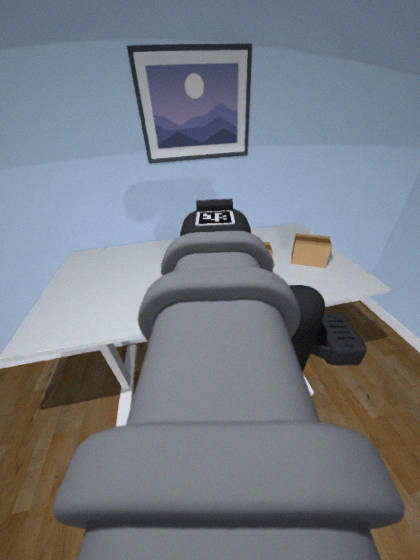

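>>> execute_actions(
  actions=[
    {"base":{"translate_m":0.3},"joints":{"arm_m":0.5}},
  ],
  cameras=["wrist_camera"],
)

Scene clock: 313.57 s.
base_odometry: x=-0.619 y=+0.291 heading=-3.120 (m, m, rad; odometry frame)
turned_by_wheels: +0.000 (rad since the last result)
turned_by_imu: +0.001 (rad since the last result)
base_tilt: forward=-0.2 right=+0.2 (deg)
lidar_m: 0.33 0.32 0.40 1.96 1.96 2.38 1.40 1.48 1.80 1.74 0.65 0.39
base_status: done
joint_positions: lift_m=+1.198 arm_m=+0.499 wrist_yaw_rad=+0.000 wrist_pitch_rad=+1.570 wrist_roll_rad=+1.570 gripper_m=+0.140
joint_status: all done
motor_effort: lift_m=+22(22) arm_m=+5(7) wrist_yaw_rad=+1(1) wrist_pitch_rad=+1(2) wrist_roll_rad=-1(1) gripper_m=-1(1) wheel_0=+2(7) wheel_1=+3(7) wheel_2=-1(12) (%)
hand_pose: x=+0.6705 y=-0.0874 z=+1.0879 quat_wxyz=(+0.501, +0.500, +0.500, -0.499) (m; base frame)
wrist_depth_mm: 364 362 244 241 355 349 349 / 366 362 245 244 355 353 351 / 370 368 248 244 362 357 355 / 370 370 249 246 362 359 357 / 375 375 249 248 364 362 362 / 379 377 251 249 364 211 359 / 379 377 375 109 368 366 364
pictures: wrist_camera
Images, in order (width x height): wrist_camera 616x392.

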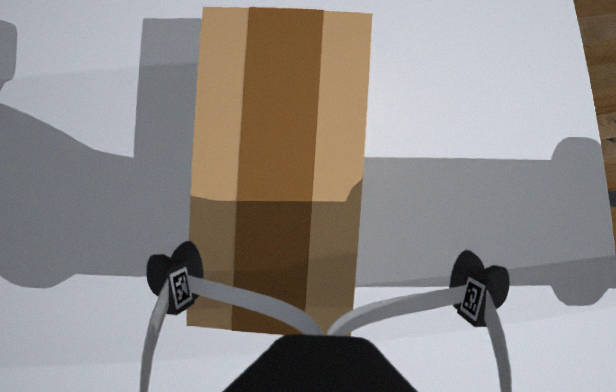

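>>> execute_actions(
  actions=[
    {"base":{"strafe_m":-0.07},"joints":{"arm_m":0.52,"lift_m":1.12,"wrist_roll_rad":1.62}},
  ],
  cameras=[],
)

>>> execute_actions(
  actions=[
    {"joints":{"gripper_m":0.03}},
  ],
  cameras=[],
)

>>> execute_actions(
  actions=[
    {"joints":{"lift_m":1.2}},
  ],
  cameras=[],
)

>>> execute_actions(
  actions=[
    {"base":{"translate_m":-0.3},"joints":{"arm_m":0.1,"wrist_roll_rad":1.57}},
  ],
  cameras=[],
)

Scene clock: 319.73 s.
base_odometry: x=-0.621 y=+0.361 heading=-3.120 (m, m, rad; odometry frame)
turned_by_wheels: +0.000 (rad since the last result)
turned_by_imu: +0.002 (rad since the last result)
base_tilt: forward=-0.2 right=+0.0 (deg)
lidar_m: 0.32 0.35 0.44 0.84 2.03 2.51 1.40 3.01 1.76 1.67 0.65 0.40
base_status: done
joint_positions: lift_m=+1.121 arm_m=+0.519 wrist_yaw_rad=+0.001 wrist_pitch_rad=+1.567 wrist_roll_rad=+1.620 gripper_m=+0.140
joint_status: all done
motor_effort: lift_m=+7(21) arm_m=+4(4) wrist_yaw_rad=-1(2) wrist_pitch_rad=+10(11) wrist_roll_rad=+0(2) gripper_m=+1(0) wheel_0=+5(12) wheel_1=+1(12) wheel_2=+0(0) (%)
hand_pose: x=+0.6914 y=-0.0874 z=+1.0106 quat_wxyz=(+0.489, +0.513, +0.487, -0.511) (m; base frame)
wrist_depth_mm: 294 290 287 286 283 281 277 / 296 293 289 286 282 282 279 / 297 294 174 172 169 283 281 / 301 297 175 172 171 285 283 / 303 298 176 174 173 287 286 / 304 303 176 175 174 200 287 / 307 303 179 109 174 291 289
pictures: none
No camera images: the call's "cameras" was empty. Leave "cameras" out to get every camera's image.

Scene clock: 321.83 s.
base_odometry: x=-0.621 y=+0.361 heading=-3.120 (m, m, rad; odometry frame)
turned_by_wheels: +0.000 (rad since the last result)
turned_by_imu: +0.001 (rad since the last result)
base_tilt: forward=-0.2 right=-0.1 (deg)
lidar_m: 0.34 0.35 0.44 0.83 2.02 2.49 1.41 2.97 1.75 1.65 0.64 0.39
base_status: not commanded
joint_positions: lift_m=+1.120 arm_m=+0.519 wrist_yaw_rad=+0.000 wrist_pitch_rad=+1.570 wrist_roll_rad=+1.620 gripper_m=+0.031
joint_status: all done
motor_effort: lift_m=+14(14) arm_m=+4(4) wrist_yaw_rad=+0(2) wrist_pitch_rad=+1(12) wrist_roll_rad=+0(0) gripper_m=-29(29) wheel_0=+4(4) wheel_1=+1(1) wheel_2=+0(0) (%)
hand_pose: x=+0.6906 y=-0.0874 z=+1.0100 quat_wxyz=(+0.488, +0.512, +0.487, -0.512) (m; base frame)
wrist_depth_mm: 286 285 281 281 277 276 274 / 289 286 282 150 148 277 274 / 290 290 153 151 149 278 278 / 293 291 154 152 150 282 279 / 293 293 156 153 152 281 281 / 296 178 157 154 153 167 282 / 298 296 159 109 154 287 -
pictures: none
No camera images: the call's "cameras" was empty. Leave "cameras" out to get every camera's image.

Scene clock: 323.13 s.
base_odometry: x=-0.621 y=+0.361 heading=-3.120 (m, m, rad; odometry frame)
turned_by_wheels: +0.000 (rad since the last result)
turned_by_imu: +0.000 (rad since the last result)
base_tilt: forward=-0.1 right=-0.1 (deg)
lidar_m: 0.34 0.34 0.43 0.80 2.05 2.49 1.41 2.99 1.74 1.65 0.63 0.39
base_status: not commanded
joint_positions: lift_m=+1.198 arm_m=+0.519 wrist_yaw_rad=+0.000 wrist_pitch_rad=+1.570 wrist_roll_rad=+1.620 gripper_m=+0.031
joint_status: all done
joint sent to its limit — the command would take lift_m past its upper limit, so that joint was sent only as far as its limit.
motor_effort: lift_m=+23(25) arm_m=+3(4) wrist_yaw_rad=+0(0) wrist_pitch_rad=+2(1) wrist_roll_rad=+0(0) gripper_m=-28(28) wheel_0=+3(3) wheel_1=+1(1) wheel_2=+0(0) (%)
hand_pose: x=+0.6906 y=-0.0874 z=+1.0878 quat_wxyz=(+0.488, +0.512, +0.487, -0.512) (m; base frame)
wrist_depth_mm: 362 362 359 357 351 349 349 / 368 364 359 150 148 351 351 / 370 366 153 151 148 353 353 / 373 368 154 151 150 357 357 / 375 373 155 153 151 359 359 / 375 178 157 154 153 167 362 / 384 375 158 108 153 366 -
pictures: none
No camera images: the call's "cameras" was empty. Leave "cameras" out to get every camera's image.

Scene clock: 325.60 s.
base_odometry: x=-0.321 y=+0.367 heading=-3.120 (m, m, rad; odometry frame)
turned_by_wheels: +0.000 (rad since the last result)
turned_by_imu: +0.001 (rad since the last result)
base_tilt: forward=-0.2 right=+0.1 (deg)
lidar_m: 0.25 0.64 0.80 1.98 2.00 2.39 1.06 1.17 1.61 1.71 1.70 0.25
base_status: done
joint_positions: lift_m=+1.198 arm_m=+0.101 wrist_yaw_rad=+0.000 wrist_pitch_rad=+1.570 wrist_roll_rad=+1.570 gripper_m=+0.031
joint_status: all done
motor_effort: lift_m=+23(23) arm_m=-5(4) wrist_yaw_rad=+2(0) wrist_pitch_rad=+1(3) wrist_roll_rad=-3(7) gripper_m=-29(28) wheel_0=-2(7) wheel_1=-2(8) wheel_2=+1(13) (%)
hand_pose: x=+0.2719 y=-0.0874 z=+1.0878 quat_wxyz=(+0.500, +0.500, +0.500, -0.500) (m; base frame)
wrist_depth_mm: 1308 1308 1281 1281 1281 1255 1229 / 1281 1308 1336 151 148 1281 1255 / 1366 1308 153 151 148 1281 1281 / 1336 1336 154 151 150 768 1281 / 1336 1366 156 153 151 1281 1281 / 1366 178 157 155 153 167 1281 / 1397 1336 158 109 153 1336 -
pictures: none
No camera images: the call's "cameras" was empty. Leave "cameras" out to get every camera's image.

>>> execute_actions(
  actions=[
    {"base":{"rotate_rad":-0.3}},
  ],
  cameras=[],
)

>>> execute_actions(
  actions=[
    {"base":{"translate_m":-1.27}},
  ],
  cameras=[],
)

>>> execute_actions(
  actions=[
    {"base":{"rotate_rad":-1.29},"joints":{"arm_m":0.3}},
  ],
  cameras=["wrist_camera","head_camera"],
)

Scene clock: 334.57 s.
base_odometry: x=-0.321 y=+0.367 heading=+2.864 (m, m, rad; odometry frame)
turned_by_wheels: -0.299 (rad since the last result)
turned_by_imu: -0.306 (rad since the last result)
base_tilt: forward=-0.1 right=+0.0 (deg)
lidar_m: 0.25 0.63 0.68 0.97 1.97 2.10 1.13 1.06 2.00 1.64 1.72 0.25
base_status: done
joint_positions: lift_m=+1.198 arm_m=+0.101 wrist_yaw_rad=+0.000 wrist_pitch_rad=+1.570 wrist_roll_rad=+1.570 gripper_m=+0.031
joint_status: not commanded
motor_effort: lift_m=+23(23) arm_m=-4(4) wrist_yaw_rad=+2(2) wrist_pitch_rad=+1(1) wrist_roll_rad=-2(2) gripper_m=-30(28) wheel_0=+4(7) wheel_1=+4(6) wheel_2=+4(8) (%)
hand_pose: x=+0.2719 y=-0.0874 z=+1.0878 quat_wxyz=(+0.500, +0.500, +0.500, -0.500) (m; base frame)
wrist_depth_mm: 1308 1336 1308 1255 1255 1281 1281 / 1308 1308 1281 150 148 1281 1255 / 1336 1308 153 150 149 1255 1255 / 1308 1336 154 152 150 759 1281 / 1366 1336 155 153 151 1308 1281 / 1336 178 156 154 153 167 1308 / 1366 1366 158 109 154 1336 -
pictures: none
No camera images: the call's "cameras" was empty. Leave "cameras" out to get every camera's image.

Scene clock: 340.27 s.
base_odometry: x=+0.900 y=+0.019 heading=+2.864 (m, m, rad; odometry frame)
turned_by_wheels: +0.000 (rad since the last result)
turned_by_imu: +0.004 (rad since the last result)
base_tilt: forward=-0.2 right=+0.0 (deg)
lidar_m: 0.25 1.72 1.93 1.43 1.38 1.44 1.59 0.57 0.33 0.27 0.27 0.25
base_status: done
joint_positions: lift_m=+1.198 arm_m=+0.101 wrist_yaw_rad=+0.000 wrist_pitch_rad=+1.570 wrist_roll_rad=+1.570 gripper_m=+0.031
joint_status: not commanded
motor_effort: lift_m=+23(23) arm_m=-4(4) wrist_yaw_rad=+2(2) wrist_pitch_rad=+0(2) wrist_roll_rad=-2(3) gripper_m=-27(29) wheel_0=-2(9) wheel_1=-1(8) wheel_2=+2(12) (%)
hand_pose: x=+0.2719 y=-0.0874 z=+1.0879 quat_wxyz=(+0.500, +0.500, +0.500, -0.500) (m; base frame)
wrist_depth_mm: 1281 1308 1308 1255 508 504 500 / 1308 1308 1308 150 148 504 1078 / 1308 1308 153 150 149 1308 1281 / 1336 1336 154 151 150 759 1255 / 1366 1366 156 153 152 1308 1281 / 1366 178 157 155 153 168 1308 / 1366 1336 159 109 154 1308 -
pictures: none
No camera images: the call's "cameras" was empty. Leave "cameras" out to get every camera's image.

Scene clock: 342.83 s.
base_odometry: x=+0.900 y=+0.019 heading=+1.575 (m, m, rad; odometry frame)
turned_by_wheels: -1.289 (rad since the last result)
turned_by_imu: -1.325 (rad since the last result)
base_tilt: forward=-0.2 right=+0.1 (deg)
lidar_m: 0.26 0.28 2.05 1.74 1.81 1.63 1.35 1.38 1.62 1.51 0.40 0.30
base_status: done
joint_positions: lift_m=+1.198 arm_m=+0.299 wrist_yaw_rad=+0.000 wrist_pitch_rad=+1.570 wrist_roll_rad=+1.570 gripper_m=+0.031
joint_status: all done
motor_effort: lift_m=+23(23) arm_m=+4(4) wrist_yaw_rad=+1(0) wrist_pitch_rad=+1(1) wrist_roll_rad=-2(2) gripper_m=-28(28) wheel_0=+3(7) wheel_1=+3(5) wheel_2=+4(9) (%)
hand_pose: x=+0.4705 y=-0.0874 z=+1.0879 quat_wxyz=(+0.500, +0.500, +0.500, -0.500) (m; base frame)
wrist_depth_mm: 1281 512 397 455 508 1281 1255 / 1336 517 397 150 148 1281 1255 / 1336 477 153 150 148 1308 1281 / 1336 484 154 152 150 1078 1281 / 1366 488 155 153 151 1078 1308 / 1336 178 157 154 153 167 1281 / 1366 500 158 109 154 1308 -
pictures: head_camera, wrist_camera
Images, in order (width x height): head_camera 420x560, wrist_camera 616x392.

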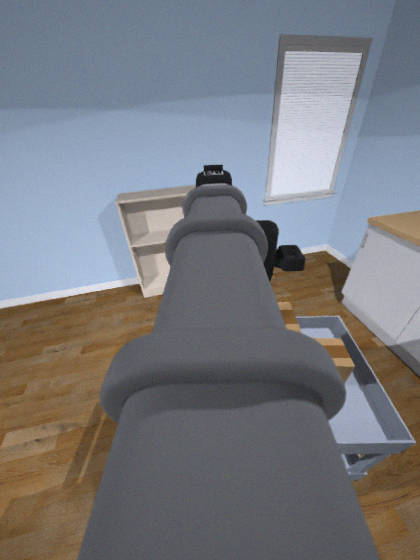

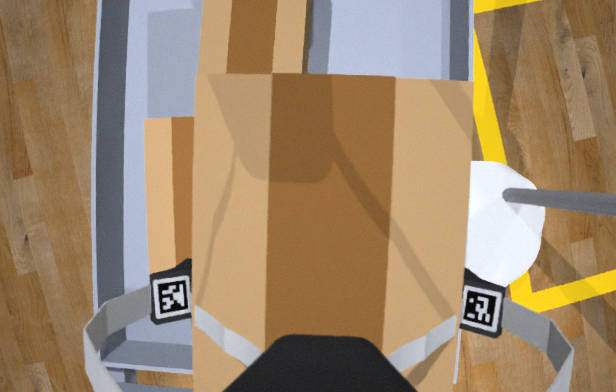

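>>> execute_actions(
  actions=[
    {"base":{"strafe_m":-0.06},"joints":{"arm_m":0.37}},
  ],
  cameras=[],
)

>>> execute_actions(
  actions=[
    {"joints":{"lift_m":0.985}},
  ],
  cameras=["wrist_camera"],
)

Scene clock: 350.37 s.
base_odometry: x=+0.960 y=+0.019 heading=+1.575 (m, m, rad; odometry frame)
turned_by_wheels: +0.000 (rad since the last result)
turned_by_imu: +0.001 (rad since the last result)
base_tilt: forward=-0.1 right=+0.1 (deg)
lidar_m: 0.25 0.29 2.08 1.83 1.82 1.61 1.36 1.35 1.63 1.45 0.40 0.28
base_status: done
joint_positions: lift_m=+1.198 arm_m=+0.369 wrist_yaw_rad=+0.000 wrist_pitch_rad=+1.570 wrist_roll_rad=+1.570 gripper_m=+0.031
joint_status: all done
motor_effort: lift_m=+23(23) arm_m=+5(5) wrist_yaw_rad=+2(1) wrist_pitch_rad=+1(1) wrist_roll_rad=-2(2) gripper_m=-28(28) wheel_0=+1(10) wheel_1=-1(8) wheel_2=+0(2) (%)
hand_pose: x=+0.5404 y=-0.0874 z=+1.0879 quat_wxyz=(+0.500, +0.500, +0.500, -0.500) (m; base frame)
wrist_depth_mm: 1308 1281 512 394 504 500 1255 / 1308 1281 517 150 148 477 1281 / 1336 1308 153 151 148 445 1255 / 1308 1308 154 151 150 480 1078 / 1366 1336 155 153 152 469 1308 / 1336 178 156 155 153 167 1308 / 1336 1366 158 109 153 525 -
pictures: none
No camera images: the call's "cameras" was empty. Leave "cameras" out to get every camera's image.

Scene clock: 352.20 s.
base_odometry: x=+0.960 y=+0.019 heading=+1.574 (m, m, rad; odometry frame)
turned_by_wheels: +0.000 (rad since the last result)
turned_by_imu: +0.006 (rad since the last result)
base_tilt: forward=-0.1 right=+0.1 (deg)
lidar_m: 0.27 0.29 2.08 1.79 1.83 1.60 1.36 1.34 1.62 1.45 0.41 0.27
base_status: not commanded
joint_positions: lift_m=+1.055 arm_m=+0.369 wrist_yaw_rad=+0.000 wrist_pitch_rad=+1.571 wrist_roll_rad=+1.570 gripper_m=+0.030
joint_status: lift_m contact_stop (moved -0.143 of -0.213)
on_its_own: lift_m is slack since a contact_stop (your +0.985 is given up)
motor_effort: lift_m=+14(21) arm_m=+3(5) wrist_yaw_rad=+1(7) wrist_pitch_rad=-2(11) wrist_roll_rad=-3(5) gripper_m=-25(29) wheel_0=-4(4) wheel_1=-2(3) wheel_2=-1(2) (%)
hand_pose: x=+0.5403 y=-0.0874 z=+0.9448 quat_wxyz=(+0.500, +0.500, +0.500, -0.500) (m; base frame)
wrist_depth_mm: 1205 379 379 259 259 368 366 / 1182 382 145 143 143 368 366 / 1205 387 146 144 144 144 370 / 1205 373 147 146 145 145 373 / 1229 377 147 147 146 377 373 / 1205 177 148 147 147 160 345 / 1229 379 150 109 147 382 377
pictures: wrist_camera
Images, in order (width x height): wrist_camera 616x392.

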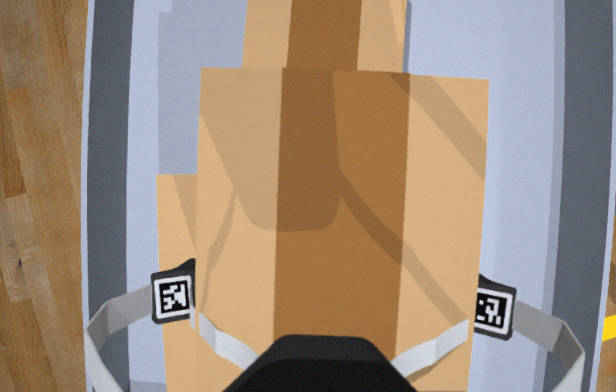

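Hit carton 2 edge. Lift and pull nearer.

>>> execute_actions(
  actions=[
    {"joints":{"lift_m":1.15}},
  ],
  cameras=[],
)

>>> execute_actions(
  actions=[
    {"joints":{"arm_m":0.325}},
  ],
  cameras=[],
)

>>> execute_actions(
  actions=[
    {"joints":{"lift_m":0.985},"pace":"slow"},
  ],
  cameras=["wrist_camera"],
)

Scene clock: 358.77 s.
base_odometry: x=+0.960 y=+0.019 heading=+1.574 (m, m, rad; odometry frame)
turned_by_wheels: +0.000 (rad since the last result)
turned_by_imu: +0.002 (rad since the last result)
base_tilt: forward=-0.1 right=+0.1 (deg)
lidar_m: 0.26 0.29 2.09 1.82 1.87 1.58 1.36 1.34 1.61 1.47 0.38 0.29
base_status: not commanded
joint_positions: lift_m=+1.150 arm_m=+0.369 wrist_yaw_rad=+0.000 wrist_pitch_rad=+1.570 wrist_roll_rad=+1.570 gripper_m=+0.031
joint_status: all done
motor_effort: lift_m=+23(26) arm_m=+3(3) wrist_yaw_rad=+1(1) wrist_pitch_rad=+1(2) wrist_roll_rad=-2(2) gripper_m=-29(28) wheel_0=-3(4) wheel_1=-2(2) wheel_2=-1(1) (%)
hand_pose: x=+0.5407 y=-0.0874 z=+1.0392 quat_wxyz=(+0.500, +0.500, +0.500, -0.500) (m; base frame)
wrist_depth_mm: 1255 466 466 347 459 455 820 / 1281 469 151 150 148 455 1205 / 1281 473 152 150 149 452 1229 / 1281 477 153 151 150 462 866 / 1308 480 154 153 151 466 1042 / 1308 178 155 153 152 167 1255 / 1336 484 156 109 153 473 -
pictures: none
No camera images: the call's "cameras" was empty. Leave "cameras" out to get every camera's image.

Scene clock: 359.73 s.
base_odometry: x=+0.960 y=+0.019 heading=+1.574 (m, m, rad; odometry frame)
turned_by_wheels: +0.000 (rad since the last result)
turned_by_imu: +0.000 (rad since the last result)
base_tilt: forward=-0.2 right=+0.1 (deg)
lidar_m: 0.27 0.27 2.08 1.81 1.90 1.57 1.34 1.37 1.61 1.46 0.40 0.27
base_status: not commanded
joint_positions: lift_m=+1.150 arm_m=+0.326 wrist_yaw_rad=+0.000 wrist_pitch_rad=+1.570 wrist_roll_rad=+1.570 gripper_m=+0.031
joint_status: all done
motor_effort: lift_m=+23(23) arm_m=-5(3) wrist_yaw_rad=+2(1) wrist_pitch_rad=+0(1) wrist_roll_rad=-2(2) gripper_m=-26(28) wheel_0=-3(3) wheel_1=-2(2) wheel_2=-1(1) (%)
hand_pose: x=+0.4970 y=-0.0874 z=+1.0392 quat_wxyz=(+0.500, +0.500, +0.500, -0.500) (m; base frame)
wrist_depth_mm: 1255 469 349 347 459 455 1182 / 1281 469 151 150 148 424 1229 / 1308 473 152 150 149 394 1255 / 1308 436 153 151 150 418 1025 / 1308 439 154 152 151 418 1229 / 1366 178 155 153 152 167 1255 / 1308 466 156 109 152 462 -
pictures: none
No camera images: the call's "cameras" was empty. Leave "cameras" out to get every camera's image.

Scene clock: 361.37 s.
base_odometry: x=+0.960 y=+0.019 heading=+1.574 (m, m, rad; odometry frame)
turned_by_wheels: +0.000 (rad since the last result)
turned_by_imu: +0.007 (rad since the last result)
base_tilt: forward=-0.2 right=+0.0 (deg)
lidar_m: 0.27 0.29 2.12 1.82 2.62 1.57 1.36 1.35 1.64 1.46 0.39 0.30
base_status: not commanded
joint_positions: lift_m=+1.053 arm_m=+0.325 wrist_yaw_rad=-0.003 wrist_pitch_rad=+1.570 wrist_roll_rad=+1.572 gripper_m=+0.030
joint_status: lift_m contact_stop (moved -0.097 of -0.165)
on_its_own: lift_m is slack since a contact_stop (your +0.985 is given up)
motor_effort: lift_m=+14(21) arm_m=-2(5) wrist_yaw_rad=+10(14) wrist_pitch_rad=+0(13) wrist_roll_rad=-7(7) gripper_m=-24(27) wheel_0=-3(3) wheel_1=-2(2) wheel_2=-2(2) (%)
hand_pose: x=+0.4962 y=-0.0874 z=+0.9427 quat_wxyz=(+0.499, +0.501, +0.499, -0.501) (m; base frame)
wrist_depth_mm: 349 382 259 257 370 368 319 / 355 382 142 142 143 368 342 / 345 387 143 143 143 364 342 / 347 266 144 144 145 362 338 / 351 268 145 145 147 357 338 / 368 175 147 147 148 165 1138 / 349 273 148 109 131 366 -
pictures: wrist_camera
Images, in order (width x height): wrist_camera 616x392.

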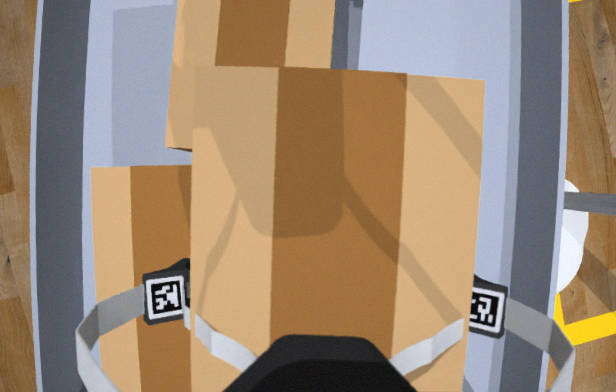

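>>> execute_actions(
  actions=[
    {"joints":{"lift_m":1.12}},
  ],
  cameras=[],
)

>>> execute_actions(
  actions=[
    {"joints":{"arm_m":0.3}},
  ],
  cameras=[],
)

>>> execute_actions(
  actions=[
    {"joints":{"lift_m":0.985},"pace":"slow"},
  ],
  cameras=["wrist_camera"],
)

Scene clock: 371.93 s.
base_odometry: x=+0.960 y=+0.019 heading=+1.574 (m, m, rad; odometry frame)
turned_by_wheels: +0.000 (rad since the last result)
turned_by_imu: +0.001 (rad since the last result)
base_tilt: forward=-0.1 right=+0.0 (deg)
lidar_m: 0.26 0.30 2.11 1.82 2.60 1.60 1.35 1.36 1.62 1.44 0.40 0.30
base_status: not commanded
joint_positions: lift_m=+1.120 arm_m=+0.325 wrist_yaw_rad=+0.000 wrist_pitch_rad=+1.570 wrist_roll_rad=+1.570 gripper_m=+0.031
joint_status: all done
motor_effort: lift_m=+24(23) arm_m=-2(2) wrist_yaw_rad=+2(7) wrist_pitch_rad=+1(4) wrist_roll_rad=-2(6) gripper_m=-28(28) wheel_0=-2(2) wheel_1=-2(2) wheel_2=-2(2) (%)
hand_pose: x=+0.4966 y=-0.0874 z=+1.0092 quat_wxyz=(+0.500, +0.500, +0.500, -0.500) (m; base frame)
wrist_depth_mm: 1229 436 319 317 430 427 1182 / 1229 439 143 142 143 387 1205 / 1255 445 144 144 144 145 1182 / 1255 330 145 145 145 364 1008 / 1255 332 147 146 146 373 1025 / 1281 176 148 148 148 165 1229 / 1308 338 149 109 148 413 1229
pictures: none
No camera images: the call's "cameras" was empty. Leave "cameras" out to get every camera's image.

Scene clock: 372.73 s.
base_odometry: x=+0.960 y=+0.019 heading=+1.574 (m, m, rad; odometry frame)
turned_by_wheels: +0.000 (rad since the last result)
turned_by_imu: +0.000 (rad since the last result)
base_tilt: forward=+0.0 right=+0.0 (deg)
lidar_m: 0.28 0.29 2.10 1.82 2.61 1.59 1.35 1.38 1.62 1.45 0.40 0.29
base_status: not commanded
joint_positions: lift_m=+1.120 arm_m=+0.301 wrist_yaw_rad=+0.000 wrist_pitch_rad=+1.570 wrist_roll_rad=+1.570 gripper_m=+0.031
joint_status: all done
motor_effort: lift_m=+23(23) arm_m=-5(6) wrist_yaw_rad=+2(2) wrist_pitch_rad=+1(1) wrist_roll_rad=-3(2) gripper_m=-27(27) wheel_0=-2(2) wheel_1=-2(2) wheel_2=-2(2) (%)
hand_pose: x=+0.4720 y=-0.0874 z=+1.0092 quat_wxyz=(+0.500, +0.500, +0.500, -0.500) (m; base frame)
wrist_depth_mm: 407 436 319 402 430 427 1182 / 415 439 143 143 143 394 1182 / 427 445 144 144 144 145 1205 / 433 329 145 145 145 366 991 / 433 330 146 146 146 379 1205 / 436 176 148 147 148 165 1229 / 421 334 149 109 148 809 1255
pictures: none
No camera images: the call's "cameras" was empty. Leave "cameras" out to get every camera's image.

Scene clock: 374.67 s.
base_odometry: x=+0.960 y=+0.019 heading=+1.575 (m, m, rad; odometry frame)
turned_by_wheels: +0.001 (rad since the last result)
turned_by_imu: +0.002 (rad since the last result)
base_tilt: forward=-0.2 right=+0.0 (deg)
lidar_m: 0.25 0.29 2.09 1.83 2.60 1.58 1.35 1.36 1.61 1.46 0.42 0.28
base_status: not commanded
joint_positions: lift_m=+0.986 arm_m=+0.301 wrist_yaw_rad=+0.001 wrist_pitch_rad=+1.569 wrist_roll_rad=+1.569 gripper_m=+0.031
joint_status: all done
motor_effort: lift_m=+9(21) arm_m=-4(4) wrist_yaw_rad=-1(2) wrist_pitch_rad=+4(6) wrist_roll_rad=+0(1) gripper_m=-25(27) wheel_0=+2(10) wheel_1=+0(2) wheel_2=+4(4) (%)
hand_pose: x=+0.4722 y=-0.0874 z=+0.8754 quat_wxyz=(+0.501, +0.500, +0.500, -0.499) (m; base frame)
wrist_depth_mm: 310 198 131 131 137 297 267 / 195 194 - - - 109 - / 196 195 103 104 103 104 - / 198 196 113 112 112 113 271 / 199 197 126 125 125 129 277 / 200 176 144 142 142 158 265 / 201 200 167 109 131 310 -
pictures: wrist_camera
Images, in order (width x height): wrist_camera 616x392.

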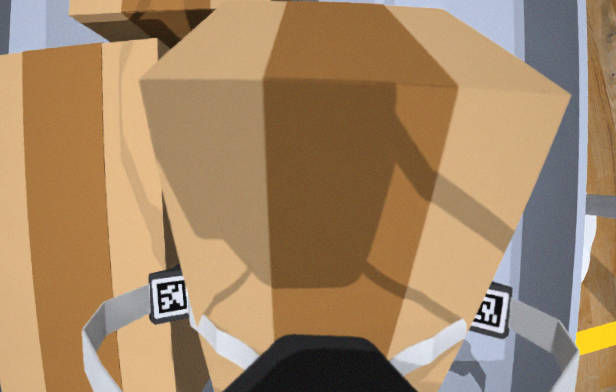

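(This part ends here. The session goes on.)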